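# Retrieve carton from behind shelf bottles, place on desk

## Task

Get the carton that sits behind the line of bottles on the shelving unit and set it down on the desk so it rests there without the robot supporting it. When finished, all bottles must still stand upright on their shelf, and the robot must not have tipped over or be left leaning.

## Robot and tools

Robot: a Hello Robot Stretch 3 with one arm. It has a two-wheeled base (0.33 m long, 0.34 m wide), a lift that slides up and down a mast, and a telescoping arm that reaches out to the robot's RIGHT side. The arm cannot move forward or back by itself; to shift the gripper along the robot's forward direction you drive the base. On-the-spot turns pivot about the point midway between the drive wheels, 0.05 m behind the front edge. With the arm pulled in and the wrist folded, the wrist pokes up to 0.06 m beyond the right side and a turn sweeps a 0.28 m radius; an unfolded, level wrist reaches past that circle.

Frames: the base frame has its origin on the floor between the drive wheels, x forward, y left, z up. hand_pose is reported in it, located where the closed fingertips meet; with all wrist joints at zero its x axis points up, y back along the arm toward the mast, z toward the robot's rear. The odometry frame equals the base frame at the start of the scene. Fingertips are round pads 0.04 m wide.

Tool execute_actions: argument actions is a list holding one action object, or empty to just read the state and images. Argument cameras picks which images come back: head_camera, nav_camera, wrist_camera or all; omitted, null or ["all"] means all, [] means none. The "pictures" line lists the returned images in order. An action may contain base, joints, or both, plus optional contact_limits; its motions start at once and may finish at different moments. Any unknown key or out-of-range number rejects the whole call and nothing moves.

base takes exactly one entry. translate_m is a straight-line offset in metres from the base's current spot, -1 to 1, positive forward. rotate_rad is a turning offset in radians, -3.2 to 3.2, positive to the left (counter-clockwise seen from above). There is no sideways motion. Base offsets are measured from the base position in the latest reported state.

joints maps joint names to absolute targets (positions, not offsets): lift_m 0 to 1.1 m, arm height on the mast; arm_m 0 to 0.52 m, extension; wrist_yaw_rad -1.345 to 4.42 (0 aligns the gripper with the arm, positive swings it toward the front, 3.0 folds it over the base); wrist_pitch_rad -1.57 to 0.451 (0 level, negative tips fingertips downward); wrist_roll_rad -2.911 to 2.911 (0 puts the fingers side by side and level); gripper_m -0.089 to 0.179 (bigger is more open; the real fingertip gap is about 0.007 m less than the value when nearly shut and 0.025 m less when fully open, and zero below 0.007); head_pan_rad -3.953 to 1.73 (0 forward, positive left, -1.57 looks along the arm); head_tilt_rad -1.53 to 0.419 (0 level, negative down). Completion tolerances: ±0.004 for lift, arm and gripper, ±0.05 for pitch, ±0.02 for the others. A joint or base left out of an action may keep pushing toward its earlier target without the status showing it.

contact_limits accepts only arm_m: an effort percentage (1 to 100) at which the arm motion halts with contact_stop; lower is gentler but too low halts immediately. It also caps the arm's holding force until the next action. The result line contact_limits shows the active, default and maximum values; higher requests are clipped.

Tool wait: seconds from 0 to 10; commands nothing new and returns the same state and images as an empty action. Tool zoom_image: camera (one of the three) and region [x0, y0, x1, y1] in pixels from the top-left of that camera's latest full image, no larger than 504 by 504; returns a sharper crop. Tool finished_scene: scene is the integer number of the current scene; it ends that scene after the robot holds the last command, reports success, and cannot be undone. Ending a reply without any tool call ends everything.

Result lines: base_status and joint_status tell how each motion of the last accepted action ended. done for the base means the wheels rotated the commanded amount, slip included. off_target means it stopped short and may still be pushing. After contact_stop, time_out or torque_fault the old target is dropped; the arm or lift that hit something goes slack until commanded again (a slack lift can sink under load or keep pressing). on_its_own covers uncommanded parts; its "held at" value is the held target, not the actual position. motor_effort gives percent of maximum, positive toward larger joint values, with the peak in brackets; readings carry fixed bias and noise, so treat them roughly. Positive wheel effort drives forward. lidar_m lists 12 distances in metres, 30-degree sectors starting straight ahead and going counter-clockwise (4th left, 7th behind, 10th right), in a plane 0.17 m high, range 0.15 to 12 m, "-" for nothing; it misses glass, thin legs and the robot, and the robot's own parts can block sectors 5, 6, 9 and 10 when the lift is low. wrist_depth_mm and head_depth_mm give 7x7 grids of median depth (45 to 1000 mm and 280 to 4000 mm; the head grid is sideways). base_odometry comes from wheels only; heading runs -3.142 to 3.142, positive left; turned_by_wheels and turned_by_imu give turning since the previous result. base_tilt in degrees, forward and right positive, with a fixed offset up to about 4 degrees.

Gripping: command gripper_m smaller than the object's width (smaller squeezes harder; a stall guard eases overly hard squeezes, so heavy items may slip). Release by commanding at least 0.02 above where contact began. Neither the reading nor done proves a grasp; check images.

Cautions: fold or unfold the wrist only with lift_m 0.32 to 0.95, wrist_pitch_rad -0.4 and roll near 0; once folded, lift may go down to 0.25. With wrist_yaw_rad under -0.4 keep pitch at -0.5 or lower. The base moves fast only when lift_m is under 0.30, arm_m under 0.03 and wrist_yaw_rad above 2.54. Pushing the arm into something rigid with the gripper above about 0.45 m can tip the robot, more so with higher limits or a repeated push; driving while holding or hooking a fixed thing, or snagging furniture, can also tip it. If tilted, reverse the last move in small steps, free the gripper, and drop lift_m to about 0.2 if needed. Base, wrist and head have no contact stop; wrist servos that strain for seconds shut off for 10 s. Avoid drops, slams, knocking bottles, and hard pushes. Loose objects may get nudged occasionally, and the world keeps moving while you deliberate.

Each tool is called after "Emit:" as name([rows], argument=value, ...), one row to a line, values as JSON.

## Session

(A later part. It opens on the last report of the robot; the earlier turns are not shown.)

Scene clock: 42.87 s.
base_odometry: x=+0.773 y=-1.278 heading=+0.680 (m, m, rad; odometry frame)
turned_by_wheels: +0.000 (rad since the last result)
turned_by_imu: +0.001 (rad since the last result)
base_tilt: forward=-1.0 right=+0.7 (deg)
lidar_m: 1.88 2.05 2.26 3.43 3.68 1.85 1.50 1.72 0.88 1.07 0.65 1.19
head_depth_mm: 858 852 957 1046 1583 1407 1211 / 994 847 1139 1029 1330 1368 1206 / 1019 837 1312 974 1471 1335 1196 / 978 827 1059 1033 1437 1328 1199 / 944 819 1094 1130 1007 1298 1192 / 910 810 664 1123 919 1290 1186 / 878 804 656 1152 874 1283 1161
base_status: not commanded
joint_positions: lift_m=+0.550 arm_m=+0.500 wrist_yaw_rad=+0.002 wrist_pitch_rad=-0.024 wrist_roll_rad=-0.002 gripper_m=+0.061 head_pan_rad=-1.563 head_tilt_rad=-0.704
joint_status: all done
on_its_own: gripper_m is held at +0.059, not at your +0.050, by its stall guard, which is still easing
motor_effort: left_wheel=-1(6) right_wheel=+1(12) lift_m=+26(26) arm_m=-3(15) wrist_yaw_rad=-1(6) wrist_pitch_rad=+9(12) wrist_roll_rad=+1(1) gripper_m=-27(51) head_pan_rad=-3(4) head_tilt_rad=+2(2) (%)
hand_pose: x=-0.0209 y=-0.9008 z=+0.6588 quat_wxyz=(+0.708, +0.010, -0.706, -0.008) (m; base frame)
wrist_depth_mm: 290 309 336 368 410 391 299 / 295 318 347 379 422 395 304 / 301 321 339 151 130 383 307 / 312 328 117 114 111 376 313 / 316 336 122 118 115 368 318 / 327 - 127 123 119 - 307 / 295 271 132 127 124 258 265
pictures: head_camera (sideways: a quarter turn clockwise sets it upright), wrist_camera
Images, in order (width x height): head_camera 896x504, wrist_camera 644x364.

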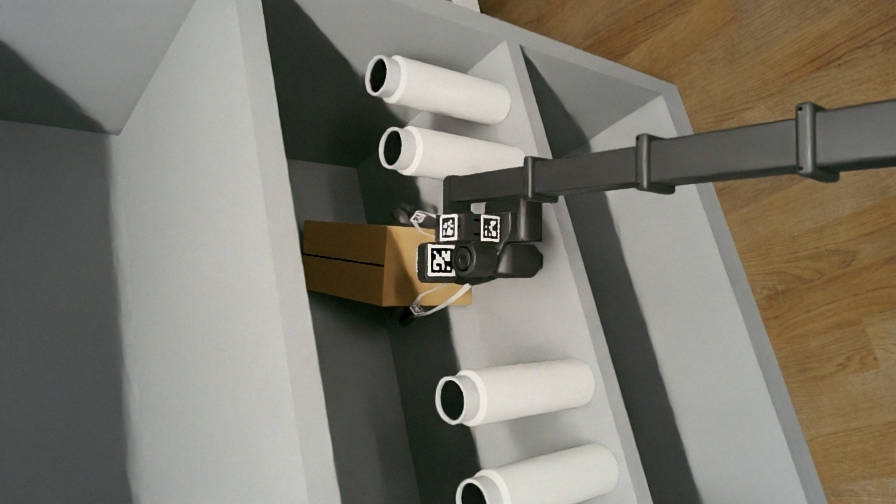

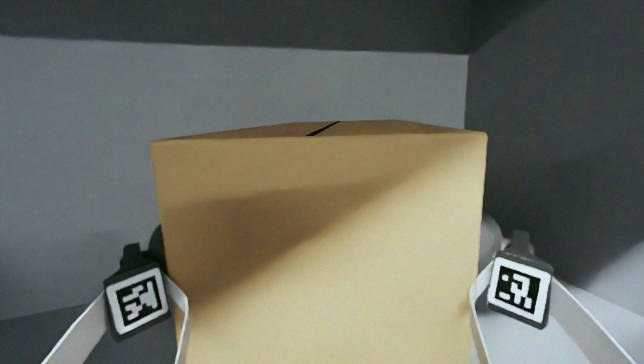

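Emit:
zoom_image(camera="head_camera", region=[290, 180, 510, 340])

Region (290, 180, 510, 340) of head_camera's 896x504 image, scaled by 2.291, with more detail than that image has; it fills the top 367 rows of this view, and the rest is white.

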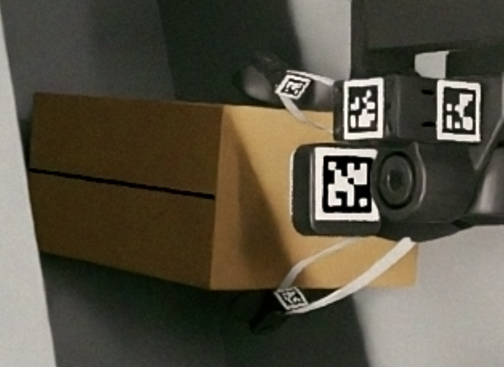

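Emit:
execute_actions([
  {"joints":{"lift_m":0.57}},
], cameras=["wrist_camera","head_camera"])

Scene clock: 44.63 s.
base_odometry: x=+0.773 y=-1.278 heading=+0.680 (m, m, rad; odometry frame)
turned_by_wheels: +0.000 (rad since the last result)
turned_by_imu: +0.000 (rad since the last result)
base_tilt: forward=-0.9 right=+0.7 (deg)
lidar_m: 1.88 2.05 2.26 3.43 3.68 1.85 1.51 1.72 0.88 1.07 0.65 1.19
head_depth_mm: 860 852 958 1049 1578 1397 1209 / 997 847 1137 1021 1317 1370 1215 / 1016 835 1317 973 1448 1338 1201 / 980 828 1031 1027 1431 1325 1193 / 942 821 1073 1125 1007 1308 1191 / 910 811 665 1124 918 1293 1183 / 881 806 657 1146 874 1284 1164
base_status: not commanded
joint_positions: lift_m=+0.570 arm_m=+0.500 wrist_yaw_rad=+0.002 wrist_pitch_rad=-0.030 wrist_roll_rad=-0.002 gripper_m=+0.070 head_pan_rad=-1.563 head_tilt_rad=-0.704
joint_status: all done
on_its_own: gripper_m is held at +0.067, not at your +0.050, by its stall guard, which is still easing
motor_effort: left_wheel=-1(1) right_wheel=+1(1) lift_m=+41(44) arm_m=-4(4) wrist_yaw_rad=-1(1) wrist_pitch_rad=+12(12) wrist_roll_rad=+1(1) gripper_m=-40(42) head_pan_rad=-4(4) head_tilt_rad=+1(2) (%)
hand_pose: x=-0.0210 y=-0.9006 z=+0.6766 quat_wxyz=(+0.708, +0.012, -0.706, -0.010) (m; base frame)
wrist_depth_mm: 289 309 337 367 408 386 304 / 295 318 348 380 425 395 307 / 301 324 344 378 421 386 309 / 311 324 121 117 114 377 312 / 318 337 123 120 117 366 315 / 325 - 127 123 119 - 316 / 317 296 130 126 122 279 289
pictures: head_camera (sideways: a quarter turn clockwise sets it upright), wrist_camera
Images, in order (width x height): head_camera 896x504, wrist_camera 644x364.

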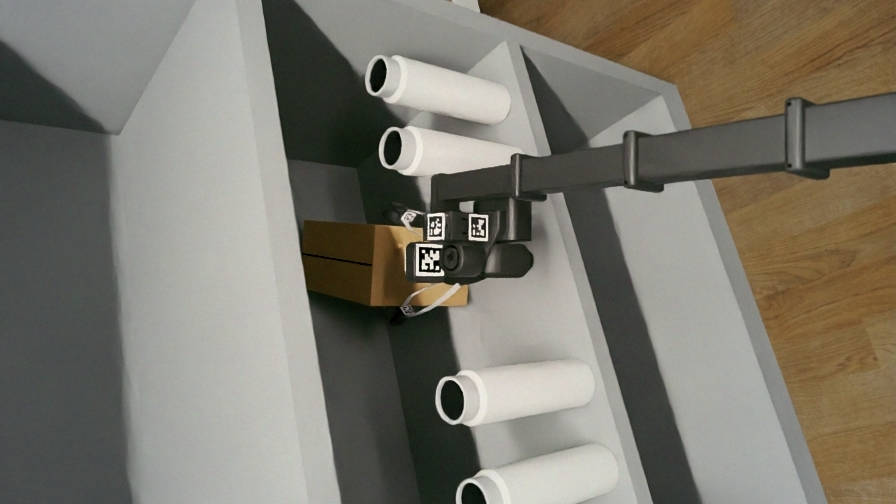

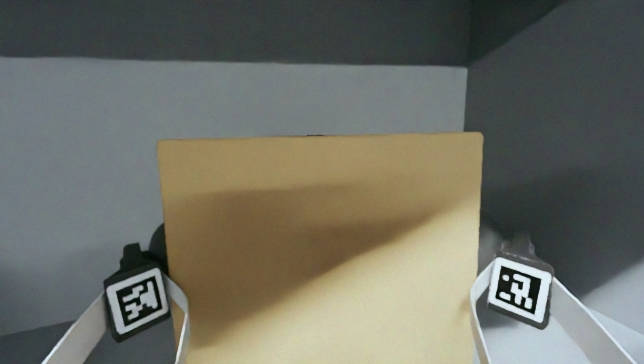

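Emit:
execute_actions([
  {"joints":{"arm_m":0.31,"lift_m":0.552,"gripper_m":0.075,"head_tilt_rad":-0.8}},
], cameras=["wrist_camera","head_camera"])

Scene clock: 47.43 s.
base_odometry: x=+0.773 y=-1.278 heading=+0.680 (m, m, rad; odometry frame)
turned_by_wheels: +0.000 (rad since the last result)
turned_by_imu: +0.000 (rad since the last result)
base_tilt: forward=-1.0 right=+0.7 (deg)
lidar_m: 1.88 2.05 2.25 3.45 3.67 1.85 1.51 1.72 0.88 1.07 0.65 1.19
head_depth_mm: 852 786 982 1126 1553 1338 1173 / 939 741 1114 1073 1440 1335 1178 / 958 732 1286 1015 - 1317 1168 / 944 691 992 875 1382 1326 1163 / 915 685 1220 1023 1402 1292 1159 / 884 650 1186 846 1343 1262 1153 / 861 645 1162 851 948 1239 1149
base_status: not commanded
joint_positions: lift_m=+0.552 arm_m=+0.310 wrist_yaw_rad=+0.001 wrist_pitch_rad=-0.030 wrist_roll_rad=-0.002 gripper_m=+0.088 head_pan_rad=-1.563 head_tilt_rad=-0.790
joint_status: gripper_m off_target (ended at +0.088, target +0.075); the others done
on_its_own: gripper_m is held at +0.086, not at your +0.075, by its stall guard, which is still easing
motor_effort: left_wheel=-1(1) right_wheel=+1(0) lift_m=+27(38) arm_m=-4(4) wrist_yaw_rad=+0(1) wrist_pitch_rad=+12(12) wrist_roll_rad=+1(1) gripper_m=-31(39) head_pan_rad=-4(4) head_tilt_rad=-6(19) (%)
hand_pose: x=-0.0212 y=-0.7107 z=+0.6592 quat_wxyz=(+0.708, +0.011, -0.706, -0.011) (m; base frame)
wrist_depth_mm: 427 461 497 553 589 460 234 / 439 472 519 566 611 206 177 / 448 477 497 152 130 198 183 / 460 487 117 114 111 196 189 / 466 494 122 118 115 198 198 / 379 - 126 122 119 - 248 / 297 271 132 127 123 219 251
pictures: head_camera (sideways: a quarter turn clockwise sets it upright), wrist_camera
Images, in order (width x height): head_camera 896x504, wrist_camera 644x364.

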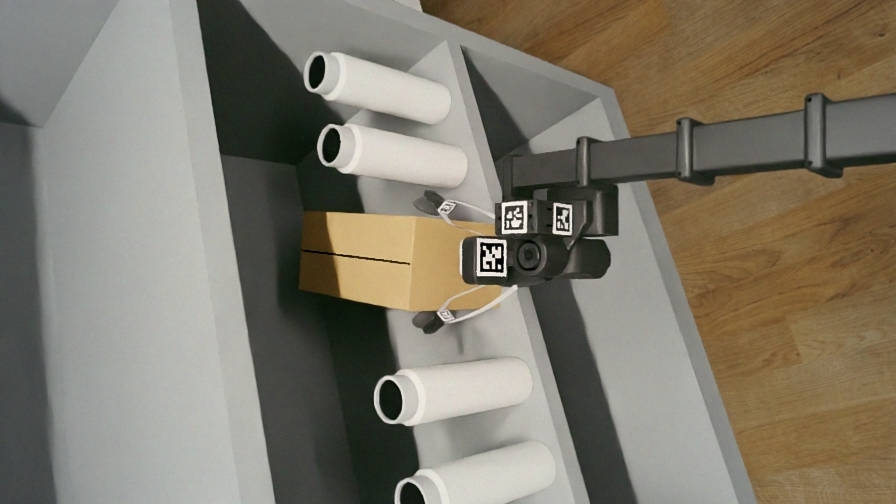

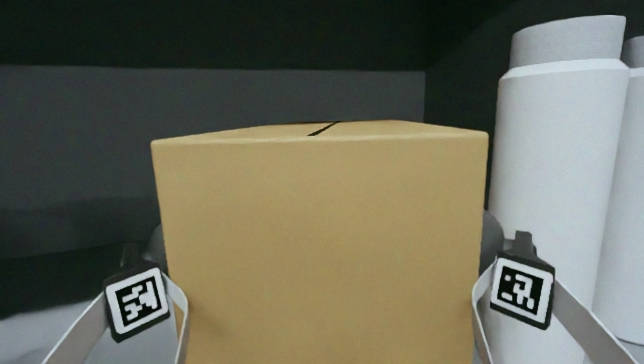

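Emit:
execute_actions([
  {"joints":{"arm_m":0.21}},
], cameras=["wrist_camera"])

Emit:
execute_actions([
  {"joints":{"gripper_m":0.16}},
], cameras=["wrist_camera","head_camera"])

Scene clock: 50.07 s.
base_odometry: x=+0.773 y=-1.278 heading=+0.680 (m, m, rad; odometry frame)
turned_by_wheels: +0.000 (rad since the last result)
turned_by_imu: +0.000 (rad since the last result)
base_tilt: forward=-1.0 right=+0.7 (deg)
lidar_m: 1.88 2.04 2.26 3.43 3.69 1.85 1.51 1.72 0.88 1.07 0.65 1.19
head_depth_mm: 853 783 980 1129 1553 1341 1176 / 936 742 1117 1070 1443 1349 1193 / 960 732 1288 1032 1517 1279 1167 / 943 693 1261 817 - 1297 1165 / 919 683 1221 1031 1377 1291 1155 / 885 650 1190 848 1341 1260 1155 / 862 646 1163 852 949 1236 1152
base_status: not commanded
joint_positions: lift_m=+0.552 arm_m=+0.210 wrist_yaw_rad=+0.001 wrist_pitch_rad=-0.030 wrist_roll_rad=-0.002 gripper_m=+0.101 head_pan_rad=-1.563 head_tilt_rad=-0.790
joint_status: all done
on_its_own: gripper_m is held at +0.100, not at your +0.075, by its stall guard, which is still easing
motor_effort: left_wheel=-1(0) right_wheel=+1(1) lift_m=+27(27) arm_m=-4(4) wrist_yaw_rad=+0(0) wrist_pitch_rad=+12(12) wrist_roll_rad=+0(1) gripper_m=-23(29) head_pan_rad=-3(4) head_tilt_rad=-6(6) (%)
hand_pose: x=-0.0212 y=-0.6107 z=+0.6592 quat_wxyz=(+0.708, +0.011, -0.706, -0.011) (m; base frame)
wrist_depth_mm: 489 536 582 637 672 498 383 / 170 543 599 655 699 282 318 / 171 562 589 153 130 287 322 / 172 197 117 114 111 292 365 / 173 196 121 118 114 300 369 / 177 - 126 122 119 - 357 / 180 220 131 127 124 306 404
pictures: wrist_camera
Images, in order (width x height): wrist_camera 644x364.

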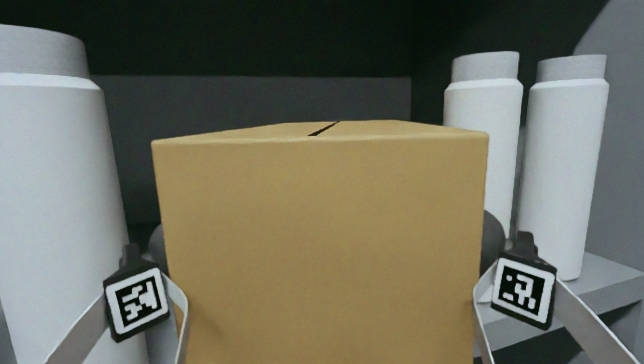

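Scene clock: 51.17 s.
base_odometry: x=+0.773 y=-1.278 heading=+0.680 (m, m, rad; odometry frame)
turned_by_wheels: +0.000 (rad since the last result)
turned_by_imu: +0.000 (rad since the last result)
base_tilt: forward=-0.9 right=+0.7 (deg)
lidar_m: 1.88 2.05 2.26 3.43 3.69 1.85 1.51 1.72 0.88 1.07 0.65 1.19
head_depth_mm: 851 786 982 1132 1559 1339 1179 / 937 742 1120 1071 1440 1350 1191 / 961 731 1290 1025 1501 1273 1167 / 944 691 1263 817 849 1289 1163 / 916 683 1221 1028 1372 1293 1159 / 884 651 1192 848 1340 1262 1151 / 862 646 1164 850 946 1239 1151
base_status: not commanded
joint_positions: lift_m=+0.552 arm_m=+0.210 wrist_yaw_rad=-0.001 wrist_pitch_rad=-0.026 wrist_roll_rad=-0.002 gripper_m=+0.160 head_pan_rad=-1.563 head_tilt_rad=-0.790
joint_status: all done
motor_effort: left_wheel=-1(1) right_wheel=+1(1) lift_m=+27(26) arm_m=-4(4) wrist_yaw_rad=+0(0) wrist_pitch_rad=+10(12) wrist_roll_rad=+1(1) gripper_m=+0(93) head_pan_rad=-4(4) head_tilt_rad=-6(6) (%)
hand_pose: x=-0.0216 y=-0.6108 z=+0.6603 quat_wxyz=(+0.708, +0.009, -0.706, -0.010) (m; base frame)
wrist_depth_mm: 492 539 578 639 680 499 387 / 171 562 605 665 705 284 322 / 171 558 599 212 186 287 324 / 173 198 116 113 110 295 363 / 173 189 121 118 114 114 374 / 176 - 125 122 119 117 365 / 180 220 130 126 123 301 442
pictures: head_camera (sideways: a quarter turn clockwise sets it upright), wrist_camera
Images, in order (width x height): head_camera 896x504, wrist_camera 644x364.

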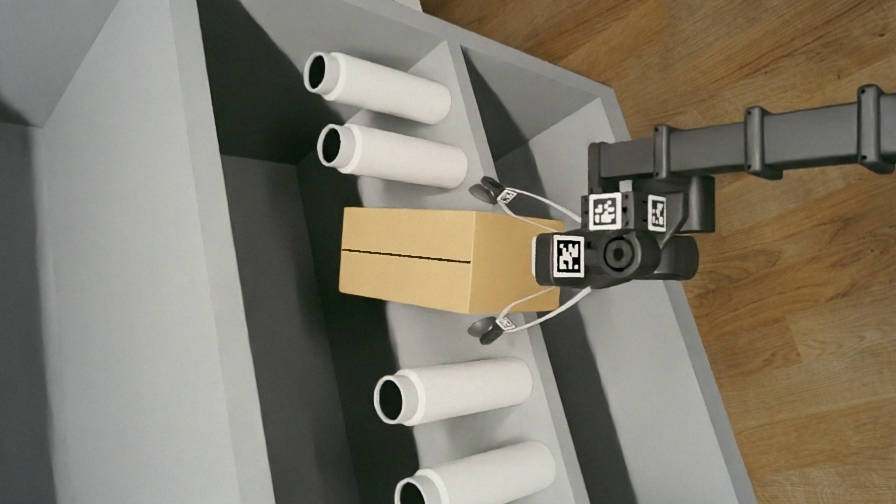

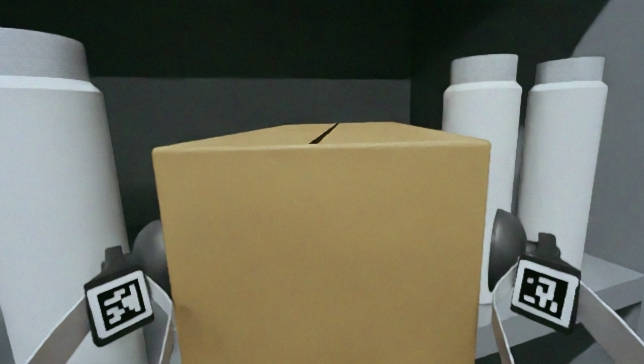

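Emit:
execute_actions([
  {"joints":{"lift_m":0.81,"wrist_pitch_rad":-0.85,"arm_m":0.18}},
], cameras=[])

Emit:
execute_actions([
  {"joints":{"arm_m":0.39,"wrist_yaw_rad":-0.06},"contact_limits":{"arm_m":15}},
], cameras=["wrist_camera","head_camera","nav_camera"])

Scene clock: 57.10 s.
base_odometry: x=+0.773 y=-1.278 heading=+0.680 (m, m, rad; odometry frame)
turned_by_wheels: +0.000 (rad since the last result)
turned_by_imu: +0.001 (rad since the last result)
base_tilt: forward=-0.9 right=+0.7 (deg)
lidar_m: 1.88 2.04 2.26 3.42 3.68 1.85 1.51 1.72 0.88 1.07 0.65 1.19
head_depth_mm: 852 785 981 1108 - - - / 940 746 1118 - - 1332 1167 / 963 730 1292 - 1387 1329 1167 / 947 692 1265 855 1374 1324 1163 / 912 684 1223 1029 1376 1294 1163 / 883 649 1192 846 1341 1264 1155 / 862 647 1165 851 947 1236 1148
base_status: not commanded
joint_positions: lift_m=+0.810 arm_m=+0.180 wrist_yaw_rad=-0.001 wrist_pitch_rad=-0.858 wrist_roll_rad=-0.002 gripper_m=+0.160 head_pan_rad=-1.563 head_tilt_rad=-0.790
joint_status: all done
motor_effort: left_wheel=-1(1) right_wheel=+1(0) lift_m=+41(42) arm_m=-4(5) wrist_yaw_rad=+1(1) wrist_pitch_rad=+3(9) wrist_roll_rad=+1(1) gripper_m=+0(1) head_pan_rad=-4(4) head_tilt_rad=-6(6) (%)
hand_pose: x=-0.0217 y=-0.4745 z=+0.7387 quat_wxyz=(+0.644, +0.295, -0.642, -0.294) (m; base frame)
wrist_depth_mm: 542 242 589 295 358 409 455 / 520 257 511 257 415 495 - / 294 315 333 239 475 643 - / 312 409 405 292 920 - - / 385 404 885 852 908 954 933 / 504 - 825 874 880 856 873 / 818 801 824 809 805 794 780
pictures: none
No camera images: the call's "cameras" was empty. Leave "cameras" out to get every camera's image.

Scene clock: 59.90 s.
base_odometry: x=+0.773 y=-1.278 heading=+0.680 (m, m, rad; odometry frame)
turned_by_wheels: +0.000 (rad since the last result)
turned_by_imu: +0.000 (rad since the last result)
base_tilt: forward=-0.9 right=+0.7 (deg)
lidar_m: 1.88 2.05 2.25 3.42 3.69 1.85 1.51 1.72 0.88 1.07 0.65 1.19
head_depth_mm: 854 784 983 1123 - - - / 938 739 1086 - 1458 1308 1168 / 959 699 - 1025 1452 1329 1165 / 943 690 - 807 1353 1317 1169 / 914 683 1226 1002 1372 1291 1158 / 883 650 1190 845 1342 1264 1156 / 860 646 1165 852 945 1238 1150
base_status: not commanded
joint_positions: lift_m=+0.810 arm_m=+0.390 wrist_yaw_rad=-0.059 wrist_pitch_rad=-0.859 wrist_roll_rad=-0.002 gripper_m=+0.160 head_pan_rad=-1.563 head_tilt_rad=-0.790
joint_status: all done
motor_effort: left_wheel=+0(1) right_wheel=+1(1) lift_m=+41(40) arm_m=+4(7) wrist_yaw_rad=+0(1) wrist_pitch_rad=+3(3) wrist_roll_rad=+1(1) gripper_m=+0(0) head_pan_rad=-4(5) head_tilt_rad=-6(6) (%)
contact_limits: arm_m 15 (drawing in: default 30, maximum 49; extending or still: default 41, maximum 67)
hand_pose: x=-0.0305 y=-0.6836 z=+0.7387 quat_wxyz=(+0.635, +0.276, -0.650, -0.313) (m; base frame)
wrist_depth_mm: 410 453 512 561 573 436 237 / 454 500 523 518 514 190 189 / 472 472 447 229 444 205 260 / 430 423 218 209 258 260 401 / 390 392 197 189 196 382 936 / 362 - 178 174 177 847 847 / - 251 163 162 163 816 790
pictures: head_camera (sideways: a quarter turn clockwise sets it upright), nav_camera (sideways: a quarter turn counterclockwise sets it upright), wrist_camera
Images, in order (width x height): head_camera 896x504, nav_camera 672x504, wrist_camera 644x364.

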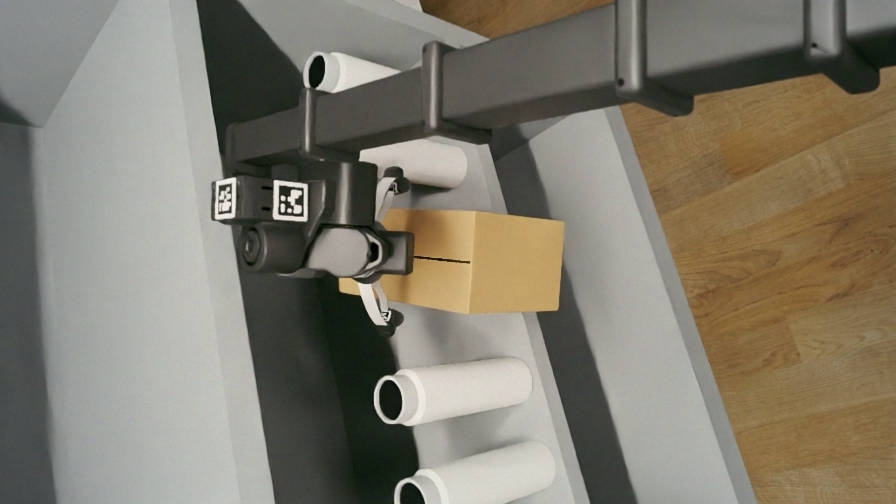

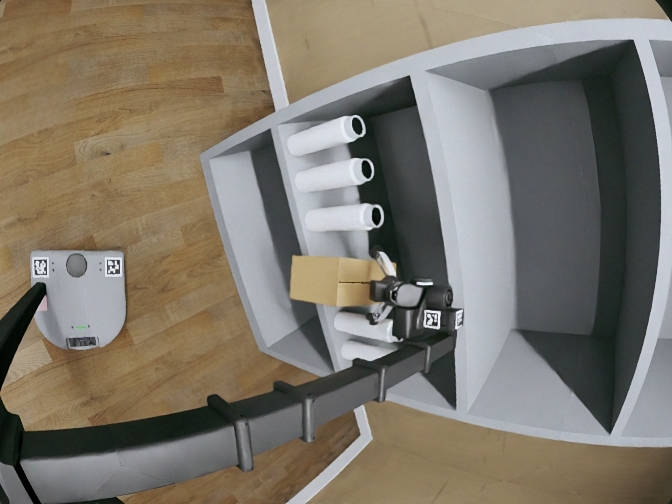

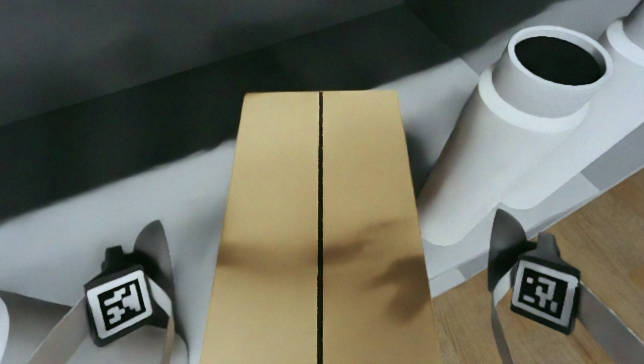

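Emit:
execute_actions([
  {"joints":{"arm_m":0.405,"lift_m":0.762},"contact_limits":{"arm_m":15}},
], cameras=["wrist_camera"])

Scene clock: 61.73 s.
base_odometry: x=+0.773 y=-1.278 heading=+0.680 (m, m, rad; odometry frame)
turned_by_wheels: +0.000 (rad since the last result)
turned_by_imu: +0.000 (rad since the last result)
base_tilt: forward=-0.9 right=+0.6 (deg)
lidar_m: 1.87 2.04 2.26 3.44 3.70 1.86 1.51 1.72 0.88 1.07 0.65 1.20
head_depth_mm: 849 786 982 1131 1553 - - / 940 743 1110 - - 1324 1172 / 960 732 - 1032 1443 1329 1166 / 942 691 1251 806 1348 1322 1162 / 913 682 1222 1001 1371 1285 1154 / 885 651 1190 846 1341 1265 1154 / 863 646 1161 854 946 1242 1149
base_status: not commanded
joint_positions: lift_m=+0.762 arm_m=+0.405 wrist_yaw_rad=-0.059 wrist_pitch_rad=-0.859 wrist_roll_rad=-0.002 gripper_m=+0.160 head_pan_rad=-1.563 head_tilt_rad=-0.790
joint_status: all done
motor_effort: left_wheel=-1(1) right_wheel=+1(1) lift_m=+25(38) arm_m=+4(3) wrist_yaw_rad=+1(0) wrist_pitch_rad=+4(4) wrist_roll_rad=+0(1) gripper_m=+0(0) head_pan_rad=-4(3) head_tilt_rad=-6(6) (%)
contact_limits: arm_m 15 (drawing in: default 30, maximum 49; extending or still: default 41, maximum 67)
hand_pose: x=-0.0305 y=-0.6986 z=+0.6913 quat_wxyz=(+0.635, +0.276, -0.650, -0.313) (m; base frame)
wrist_depth_mm: 394 438 486 506 505 426 134 / 435 454 199 189 197 181 144 / 410 407 173 169 171 191 175 / 368 368 154 152 152 227 346 / 337 340 140 139 138 317 886 / 310 - 129 128 128 524 816 / 294 222 119 119 118 748 751
pictures: wrist_camera
Images, in order (width x height): wrist_camera 644x364.

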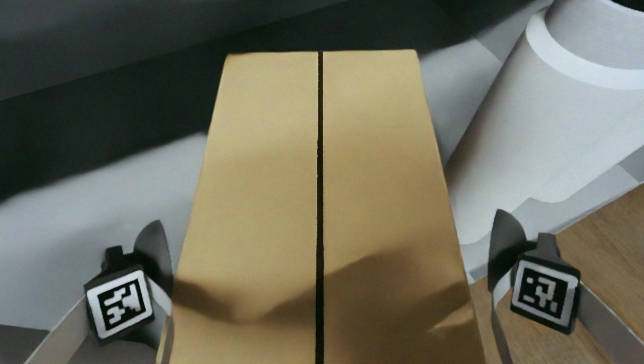

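Emit:
execute_actions([
  {"joints":{"lift_m":0.757,"gripper_m":0.10}},
], cameras=["wrist_camera"])

Scene clock: 63.03 s.
base_odometry: x=+0.773 y=-1.278 heading=+0.680 (m, m, rad; odometry frame)
turned_by_wheels: +0.000 (rad since the last result)
turned_by_imu: +0.001 (rad since the last result)
base_tilt: forward=-0.9 right=+0.6 (deg)
lidar_m: 1.88 2.05 2.27 3.42 3.69 1.85 1.51 1.72 0.87 1.07 0.65 1.19
head_depth_mm: 854 786 981 1127 1557 - - / 939 742 1119 - - 1306 1171 / 964 731 - 1030 1442 1332 1168 / 945 692 1261 806 1348 1328 1159 / 915 683 1217 1003 1376 1295 1158 / 884 653 1188 848 1336 1267 1157 / 865 645 1161 850 944 1237 1149
base_status: not commanded
joint_positions: lift_m=+0.757 arm_m=+0.405 wrist_yaw_rad=-0.053 wrist_pitch_rad=-0.843 wrist_roll_rad=-0.002 gripper_m=+0.101 head_pan_rad=-1.563 head_tilt_rad=-0.790
joint_status: all done
motor_effort: left_wheel=+2(2) right_wheel=-7(8) lift_m=+22(24) arm_m=+4(4) wrist_yaw_rad=-4(5) wrist_pitch_rad=-3(4) wrist_roll_rad=+1(0) gripper_m=-22(100) head_pan_rad=-4(3) head_tilt_rad=-6(6) (%)
hand_pose: x=-0.0297 y=-0.7019 z=+0.6888 quat_wxyz=(+0.638, +0.273, -0.652, -0.306) (m; base frame)
wrist_depth_mm: 394 431 481 509 517 432 135 / 439 460 439 190 194 191 142 / 418 415 175 169 171 191 167 / 375 371 155 152 151 220 305 / 341 342 140 139 138 323 879 / 312 - 128 127 126 - 812 / 291 225 118 117 117 743 756
pictures: wrist_camera
Images, in order (width x height): wrist_camera 644x364.

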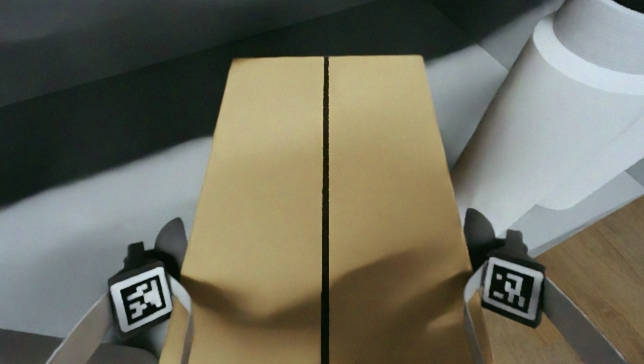

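Emit:
execute_actions([
  {"joints":{"lift_m":0.78}},
], cameras=["wrist_camera","head_camera"])

Scene clock: 64.13 s.
base_odometry: x=+0.773 y=-1.278 heading=+0.680 (m, m, rad; odometry frame)
turned_by_wheels: +0.000 (rad since the last result)
turned_by_imu: +0.000 (rad since the last result)
base_tilt: forward=-1.0 right=+0.6 (deg)
lidar_m: 1.87 2.04 2.26 3.43 3.69 1.86 1.51 1.72 0.88 1.07 0.65 1.19
head_depth_mm: 852 785 980 1131 1585 - - / 935 741 1088 - - 1305 1173 / 961 729 - 1009 1445 1334 1161 / 943 690 - 789 1381 1320 1161 / 915 682 1221 1000 1376 1293 1167 / 884 649 1193 847 1346 1262 1157 / 862 645 1163 852 947 1237 1148
base_status: not commanded
joint_positions: lift_m=+0.780 arm_m=+0.405 wrist_yaw_rad=-0.058 wrist_pitch_rad=-0.866 wrist_roll_rad=-0.001 gripper_m=+0.101 head_pan_rad=-1.563 head_tilt_rad=-0.790
joint_status: all done
motor_effort: left_wheel=+0(2) right_wheel=+0(8) lift_m=+41(42) arm_m=+5(4) wrist_yaw_rad=-1(4) wrist_pitch_rad=+6(7) wrist_roll_rad=+0(0) gripper_m=-19(22) head_pan_rad=-4(4) head_tilt_rad=-5(6) (%)
hand_pose: x=-0.0302 y=-0.6971 z=+0.7076 quat_wxyz=(+0.633, +0.278, -0.650, -0.315) (m; base frame)
wrist_depth_mm: 395 441 489 521 524 427 152 / 445 468 188 179 180 181 150 / 428 431 167 163 163 194 177 / 392 388 152 150 148 230 360 / 356 356 139 138 137 346 885 / 328 330 130 128 127 - 826 / 306 230 121 120 119 765 769
pictures: head_camera (sideways: a quarter turn clockwise sets it upright), wrist_camera
Images, in order (width x height): head_camera 896x504, wrist_camera 644x364.

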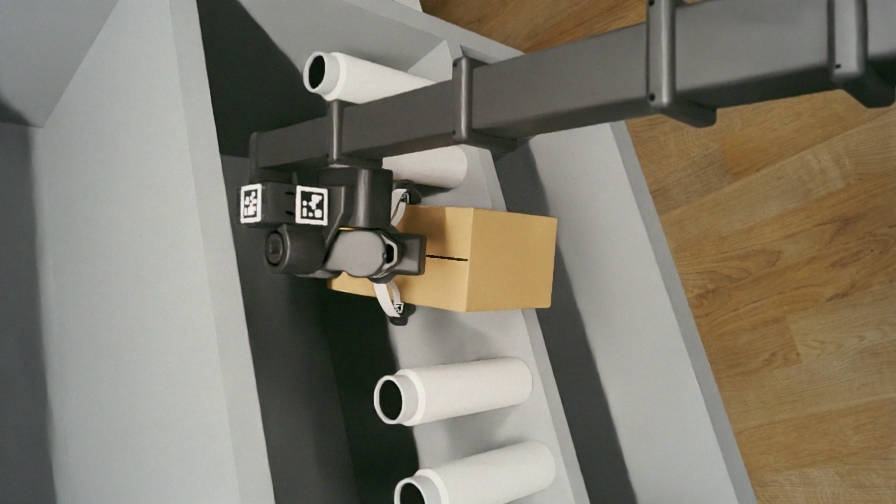

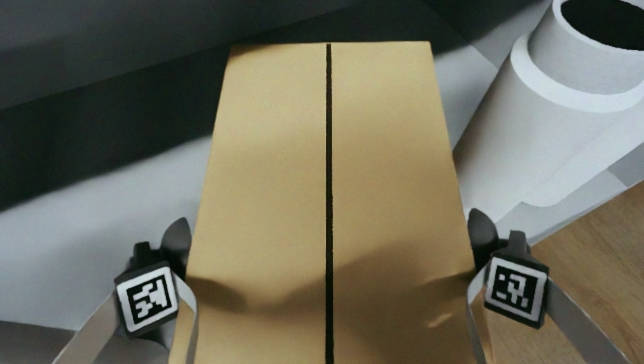

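Emit:
execute_actions([
  {"joints":{"arm_m":0.03,"head_pan_rad":1.7,"head_tilt_rad":-0.3}},
])

Scene clock: 68.30 s.
base_odometry: x=+0.773 y=-1.278 heading=+0.680 (m, m, rad; odometry frame)
turned_by_wheels: +0.000 (rad since the last result)
turned_by_imu: +0.001 (rad since the last result)
base_tilt: forward=-1.0 right=+0.7 (deg)
lidar_m: 1.88 2.04 2.26 3.42 3.68 1.86 1.50 1.72 0.88 1.07 0.65 1.19
head_depth_mm: 3369 3432 3565 3571 2740 1985 1563 / 3635 3878 - - 2761 1990 1560 / 3543 3716 3995 - 2735 1975 1546 / 3407 3580 3814 - 2715 1981 1539 / 3349 3550 3689 3925 2675 1974 1542 / 3214 3445 3574 3774 2699 1958 1530 / 3170 3300 3477 3664 2668 1954 1537
base_status: not commanded
joint_positions: lift_m=+0.780 arm_m=+0.030 wrist_yaw_rad=-0.059 wrist_pitch_rad=-0.867 wrist_roll_rad=-0.001 gripper_m=+0.101 head_pan_rad=+1.693 head_tilt_rad=-0.310
joint_status: all done
motor_effort: left_wheel=-1(1) right_wheel=+0(1) lift_m=+42(42) arm_m=-4(4) wrist_yaw_rad=+0(1) wrist_pitch_rad=+7(7) wrist_roll_rad=+0(0) gripper_m=-20(20) head_pan_rad=+4(46) head_tilt_rad=+4(35) (%)
hand_pose: x=-0.0303 y=-0.3224 z=+0.7074 quat_wxyz=(+0.633, +0.278, -0.650, -0.316) (m; base frame)
wrist_depth_mm: 330 378 536 531 526 673 - / 376 457 187 179 180 - - / 425 447 167 163 162 - - / 558 902 152 149 148 - 992 / 593 768 139 138 137 926 916 / 860 832 130 128 127 - 834 / 803 767 121 120 119 758 774
pictures: head_camera (sideways: a quarter turn clockwise sets it upright), nav_camera (sideways: a quarter turn counterclockwise sets it upright), wrist_camera
Images, in order (width x height): head_camera 896x504, nav_camera 672x504, wrist_camera 644x364.

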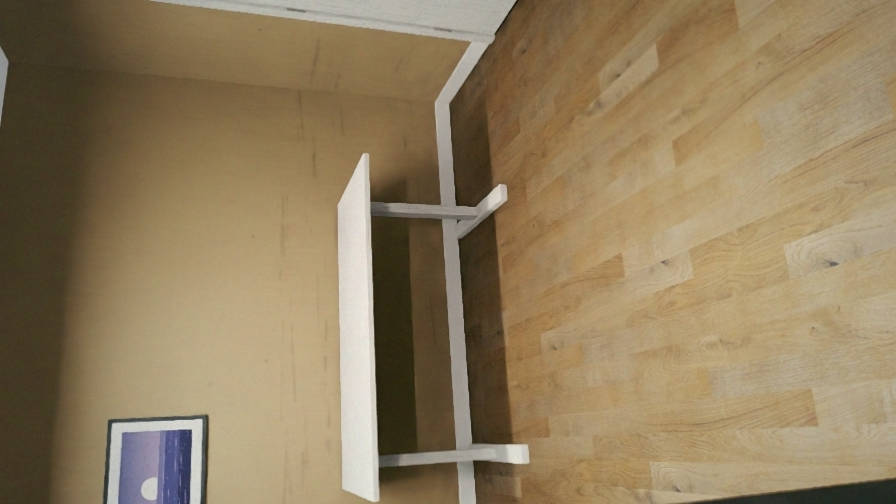

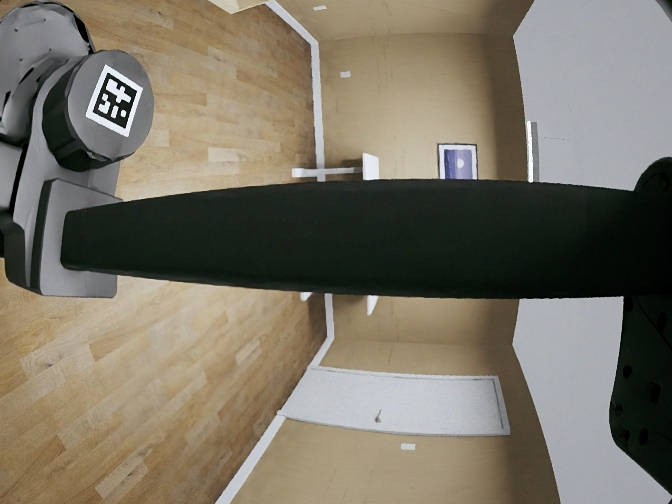

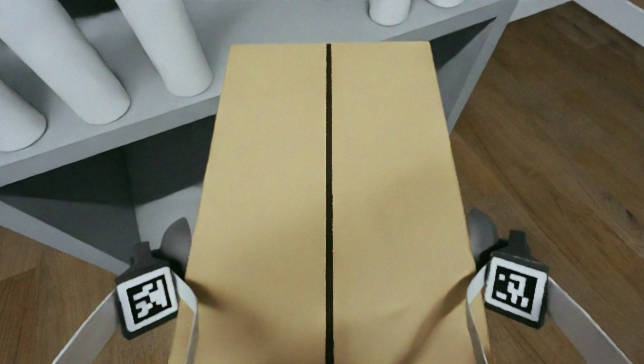

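Emit:
execute_actions([
  {"base":{"rotate_rad":-1.30},"joints":{"head_pan_rad":-3.14,"head_tilt_rad":-0.4}},
], cameras=["wrist_camera","head_camera"])

Emit:
execute_actions([
  {"base":{"translate_m":-1.0},"joints":{"lift_m":1.0}},
], cameras=["wrist_camera","head_camera"])

Scene clock: 71.77 s.
base_odometry: x=+0.773 y=-1.278 heading=-0.620 (m, m, rad; odometry frame)
turned_by_wheels: -1.300 (rad since the last result)
turned_by_imu: -1.282 (rad since the last result)
base_tilt: forward=-1.0 right=+0.7 (deg)
lidar_m: 1.07 0.65 1.43 2.04 2.09 2.70 3.24 2.31 1.51 1.72 1.68 0.88
head_depth_mm: 3405 3659 3887 3517 2385 1797 1442 / 3357 3598 3834 3464 2372 1795 1447 / 3313 3561 3813 3476 2353 1786 1457 / 3264 3558 3743 3418 2340 1779 1440 / 3238 3477 3742 3404 2328 1779 1431 / 3204 3447 3743 3372 2305 1774 1429 / 3201 3423 3665 3347 2325 1762 1418
base_status: done
joint_positions: lift_m=+0.780 arm_m=+0.030 wrist_yaw_rad=-0.059 wrist_pitch_rad=-0.867 wrist_roll_rad=-0.001 gripper_m=+0.101 head_pan_rad=-3.133 head_tilt_rad=-0.395
joint_status: all done
motor_effort: left_wheel=+1(6) right_wheel=-2(7) lift_m=+41(41) arm_m=-4(4) wrist_yaw_rad=+0(0) wrist_pitch_rad=+7(7) wrist_roll_rad=+0(0) gripper_m=-20(20) head_pan_rad=-4(45) head_tilt_rad=-3(15) (%)
hand_pose: x=-0.0303 y=-0.3224 z=+0.7074 quat_wxyz=(+0.633, +0.278, -0.650, -0.316) (m; base frame)
wrist_depth_mm: - - - - - - - / - - 188 179 180 - - / - - 167 163 162 - - / - - 153 150 148 991 - / 913 930 139 138 137 915 884 / 802 872 130 128 127 - 840 / 755 769 121 120 119 772 770
pictures: head_camera (sideways: a quarter turn clockwise sets it upright), wrist_camera
Images, in order (width x height): head_camera 896x504, wrist_camera 644x364.

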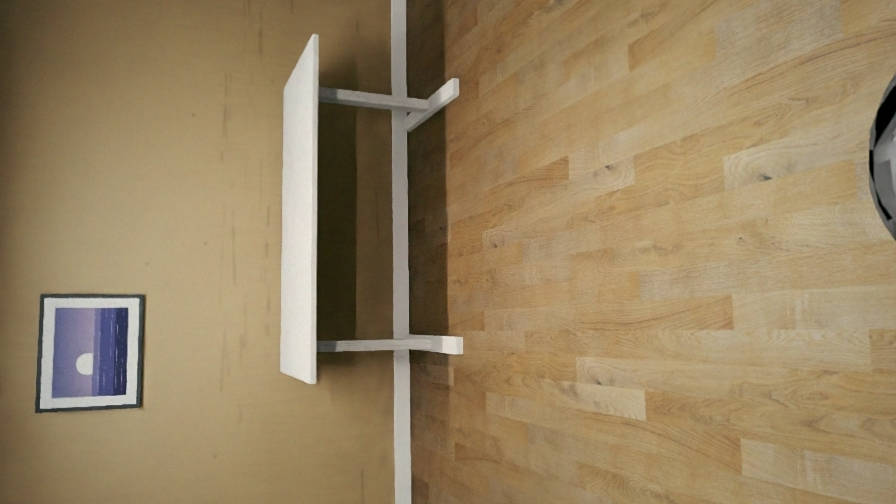

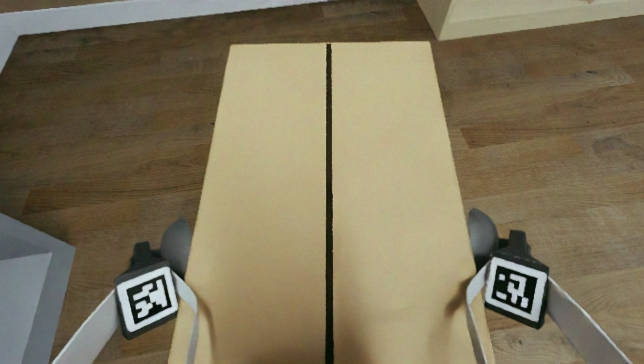

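Scene clock: 82.73 s.
base_odometry: x=-0.041 y=-0.697 heading=-0.620 (m, m, rad; odometry frame)
turned_by_wheels: +0.000 (rad since the last result)
turned_by_imu: -0.006 (rad since the last result)
base_tilt: forward=-0.9 right=+0.7 (deg)
lidar_m: 1.61 2.11 2.10 1.96 1.99 2.47 2.25 2.74 1.68 1.45 1.45 1.76
head_depth_mm: 2454 2631 2782 3025 - - - / 2412 2616 2722 2981 - - - / 2402 2574 2704 2968 - - - / 2376 2550 2664 2913 - - - / 2316 2520 2617 2871 2320 1833 - / 2298 2482 2603 2824 2315 1843 - / 2279 2446 2627 2809 2303 1822 -
base_status: done
joint_positions: lift_m=+1.000 arm_m=+0.030 wrist_yaw_rad=-0.059 wrist_pitch_rad=-0.867 wrist_roll_rad=-0.001 gripper_m=+0.101 head_pan_rad=-3.133 head_tilt_rad=-0.395
joint_status: all done
motor_effort: left_wheel=+1(3) right_wheel=-2(7) lift_m=+42(43) arm_m=-4(4) wrist_yaw_rad=+0(0) wrist_pitch_rad=+7(7) wrist_roll_rad=+0(0) gripper_m=-19(20) head_pan_rad=-4(3) head_tilt_rad=-3(3) (%)
hand_pose: x=-0.0303 y=-0.3224 z=+0.9274 quat_wxyz=(+0.633, +0.278, -0.650, -0.316) (m; base frame)
wrist_depth_mm: - - - - - - - / - - 187 178 180 - - / - - 167 163 162 - - / - - 153 149 148 - - / - - 139 138 137 - - / - - 129 129 127 - - / - 990 121 120 119 958 961
pictures: head_camera (sideways: a quarter turn clockwise sets it upright), wrist_camera
Images, in order (width x height): head_camera 896x504, wrist_camera 644x364.

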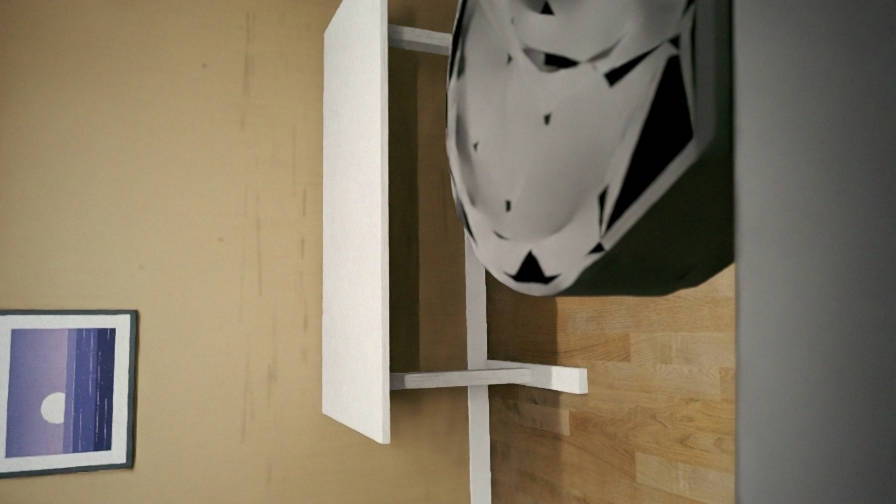

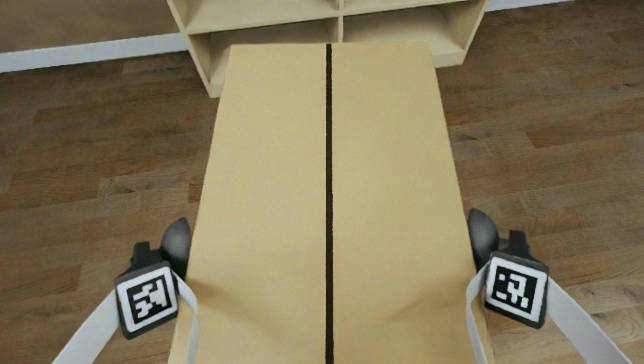

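Emit:
execute_actions([
  {"base":{"translate_m":-1.0},"joints":{"lift_m":1.06,"head_pan_rad":-2.7,"head_tilt_rad":-0.5}},
], cameras=["nav_camera","head_camera"])

Scene clock: 93.93 s.
base_odometry: x=-0.855 y=-0.116 heading=-0.620 (m, m, rad; odometry frame)
turned_by_wheels: +0.000 (rad since the last result)
turned_by_imu: -0.006 (rad since the last result)
base_tilt: forward=-0.9 right=+0.7 (deg)
lidar_m: 2.72 2.95 2.00 1.84 1.88 1.58 1.70 1.28 2.03 1.51 1.66 1.99
head_depth_mm: 1403 1506 1590 - - - - / 1440 1565 - - - - 1284 / 1492 1610 - - - - 1309 / 1532 1658 - - - - 1319 / 1569 1715 - - - - 1333 / 1635 1763 - - - 1516 1328 / 1676 1827 - - - 1527 1323
base_status: done
joint_positions: lift_m=+1.060 arm_m=+0.030 wrist_yaw_rad=-0.059 wrist_pitch_rad=-0.867 wrist_roll_rad=-0.001 gripper_m=+0.101 head_pan_rad=-2.707 head_tilt_rad=-0.494
joint_status: all done
motor_effort: left_wheel=+2(3) right_wheel=-2(8) lift_m=+42(44) arm_m=-3(4) wrist_yaw_rad=+0(0) wrist_pitch_rad=+7(7) wrist_roll_rad=+0(0) gripper_m=-20(20) head_pan_rad=+4(38) head_tilt_rad=-4(18) (%)
hand_pose: x=-0.0303 y=-0.3224 z=+0.9874 quat_wxyz=(+0.633, +0.278, -0.650, -0.316) (m; base frame)
wrist_depth_mm: - - - - - - - / - - 187 179 180 - - / - - 167 162 162 - - / - - 153 149 148 - - / - - 140 138 137 - - / - - 129 128 127 - - / - - 121 120 119 - -
pictures: head_camera (sideways: a quarter turn clockwise sets it upright), nav_camera (sideways: a quarter turn counterclockwise sets it upright)
Images, in order (width x height): head_camera 896x504, nav_camera 672x504.

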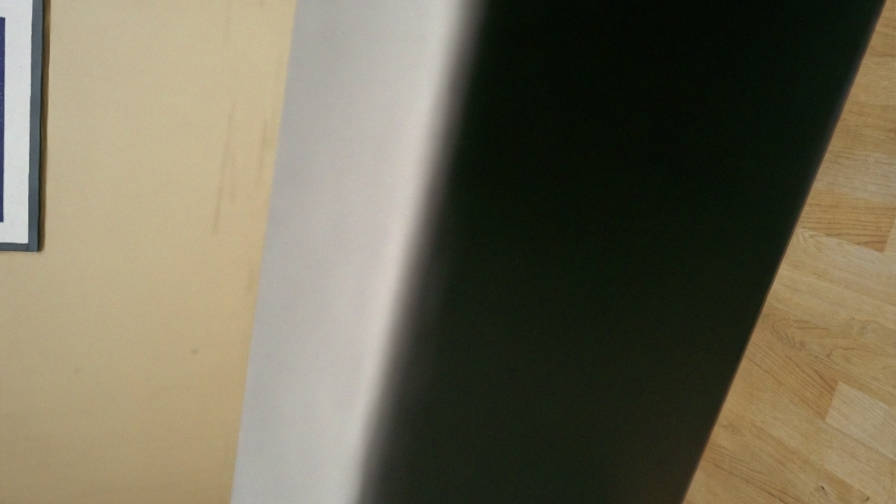

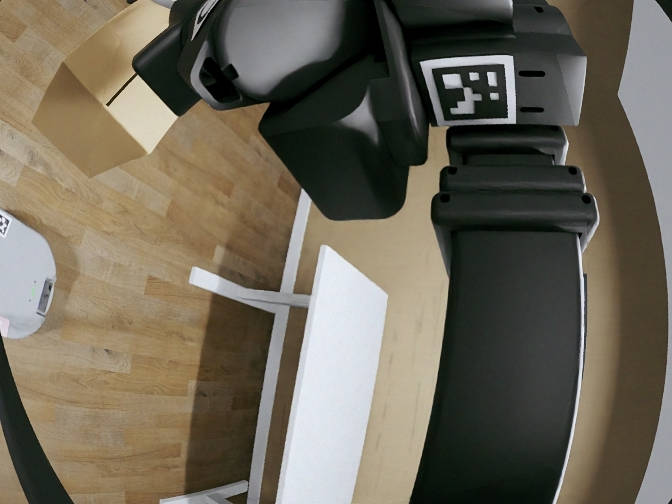

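Emit:
execute_actions([
  {"base":{"translate_m":-0.25}},
], cameras=[])

Emit:
execute_actions([
  {"base":{"rotate_rad":-1.48},"joints":{"head_pan_rad":-1.2,"head_tilt_rad":-0.7,"arm_m":0.12}},
])

Scene clock: 97.50 s.
base_odometry: x=-1.058 y=+0.029 heading=-0.620 (m, m, rad; odometry frame)
turned_by_wheels: +0.000 (rad since the last result)
turned_by_imu: -0.001 (rad since the last result)
base_tilt: forward=-0.9 right=+0.7 (deg)
lidar_m: 2.85 2.91 1.98 1.83 1.86 1.38 1.45 1.04 1.90 1.92 1.57 2.17
head_depth_mm: 1190 1285 1357 - - - - / 1223 1325 - - - - 1281 / 1260 1367 - - - - 1312 / 1302 1411 - - - - 1307 / 1339 1463 - - - - 1330 / 1383 1497 - - - 1514 1323 / 1425 1549 - - - 1537 1322
base_status: done
joint_positions: lift_m=+1.060 arm_m=+0.030 wrist_yaw_rad=-0.059 wrist_pitch_rad=-0.867 wrist_roll_rad=-0.001 gripper_m=+0.101 head_pan_rad=-2.707 head_tilt_rad=-0.494
joint_status: not commanded
motor_effort: left_wheel=+1(3) right_wheel=-2(8) lift_m=+42(41) arm_m=-4(3) wrist_yaw_rad=+0(0) wrist_pitch_rad=+7(7) wrist_roll_rad=+0(0) gripper_m=-20(20) head_pan_rad=+4(4) head_tilt_rad=-4(4) (%)
hand_pose: x=-0.0303 y=-0.3224 z=+0.9874 quat_wxyz=(+0.633, +0.278, -0.650, -0.316) (m; base frame)
wrist_depth_mm: - - - - - - - / - - 188 179 180 - - / - - 167 163 161 - - / - - 153 149 148 - - / - - 139 138 137 - - / - - 130 128 127 - - / - - 121 120 119 - -
pictures: none
No camera images: the call's "cameras" was empty. Leave "cameras" out to get every camera's image.

Scene clock: 100.83 s.
base_odometry: x=-1.058 y=+0.029 heading=-2.100 (m, m, rad; odometry frame)
turned_by_wheels: -1.480 (rad since the last result)
turned_by_imu: -1.460 (rad since the last result)
base_tilt: forward=-0.9 right=+0.7 (deg)
lidar_m: 1.57 1.79 2.17 3.20 2.62 1.92 1.82 1.89 1.38 1.04 1.05 2.00
head_depth_mm: 1200 1331 1186 - 367 383 1190 / 1240 1386 1180 443 369 417 1209 / 1281 1416 1168 929 1663 1308 1206 / 1325 1470 1156 957 1564 1388 1209 / 1369 1540 1691 982 1651 1378 1199 / 1416 1603 1850 1957 1648 1384 1194 / 1471 1667 1929 2005 1635 1376 1190
base_status: done
joint_positions: lift_m=+1.060 arm_m=+0.120 wrist_yaw_rad=-0.059 wrist_pitch_rad=-0.867 wrist_roll_rad=-0.001 gripper_m=+0.101 head_pan_rad=-1.207 head_tilt_rad=-0.691
joint_status: all done
motor_effort: left_wheel=+1(5) right_wheel=-1(8) lift_m=+42(42) arm_m=+4(5) wrist_yaw_rad=+0(0) wrist_pitch_rad=+7(7) wrist_roll_rad=+0(0) gripper_m=-20(20) head_pan_rad=+4(46) head_tilt_rad=-5(25) (%)
hand_pose: x=-0.0303 y=-0.4118 z=+0.9874 quat_wxyz=(+0.633, +0.278, -0.650, -0.316) (m; base frame)
wrist_depth_mm: - 698 695 682 685 666 660 / - 617 187 179 181 589 588 / - 552 167 163 161 544 549 / - - 153 150 148 - - / - - 139 138 137 - - / - - 129 128 128 - - / - - 121 120 119 - -
pictures: head_camera (sideways: a quarter turn clockwise sets it upright), nav_camera (sideways: a quarter turn counterclockwise sets it upright), wrist_camera
Images, in order (width x height): head_camera 896x504, nav_camera 672x504, wrist_camera 644x364.

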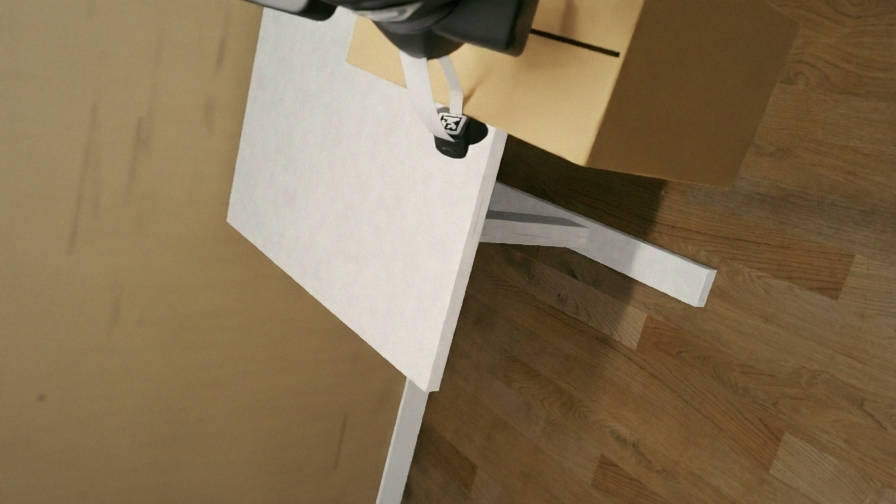

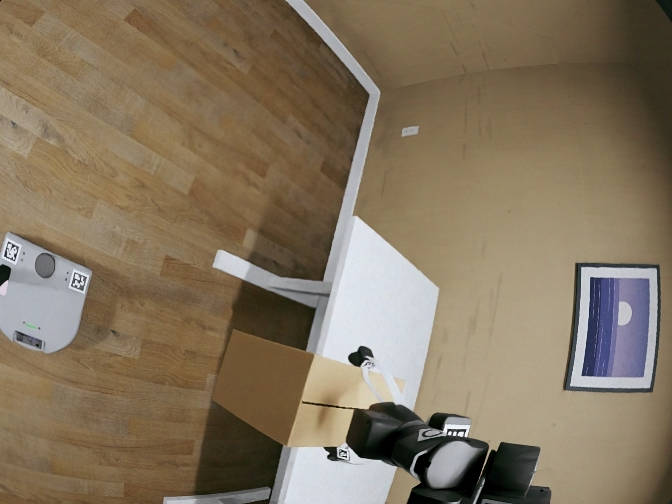

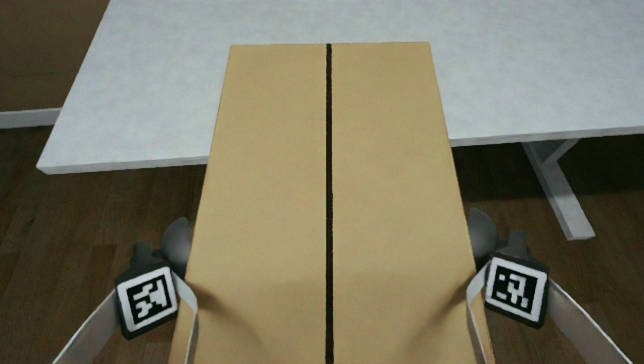

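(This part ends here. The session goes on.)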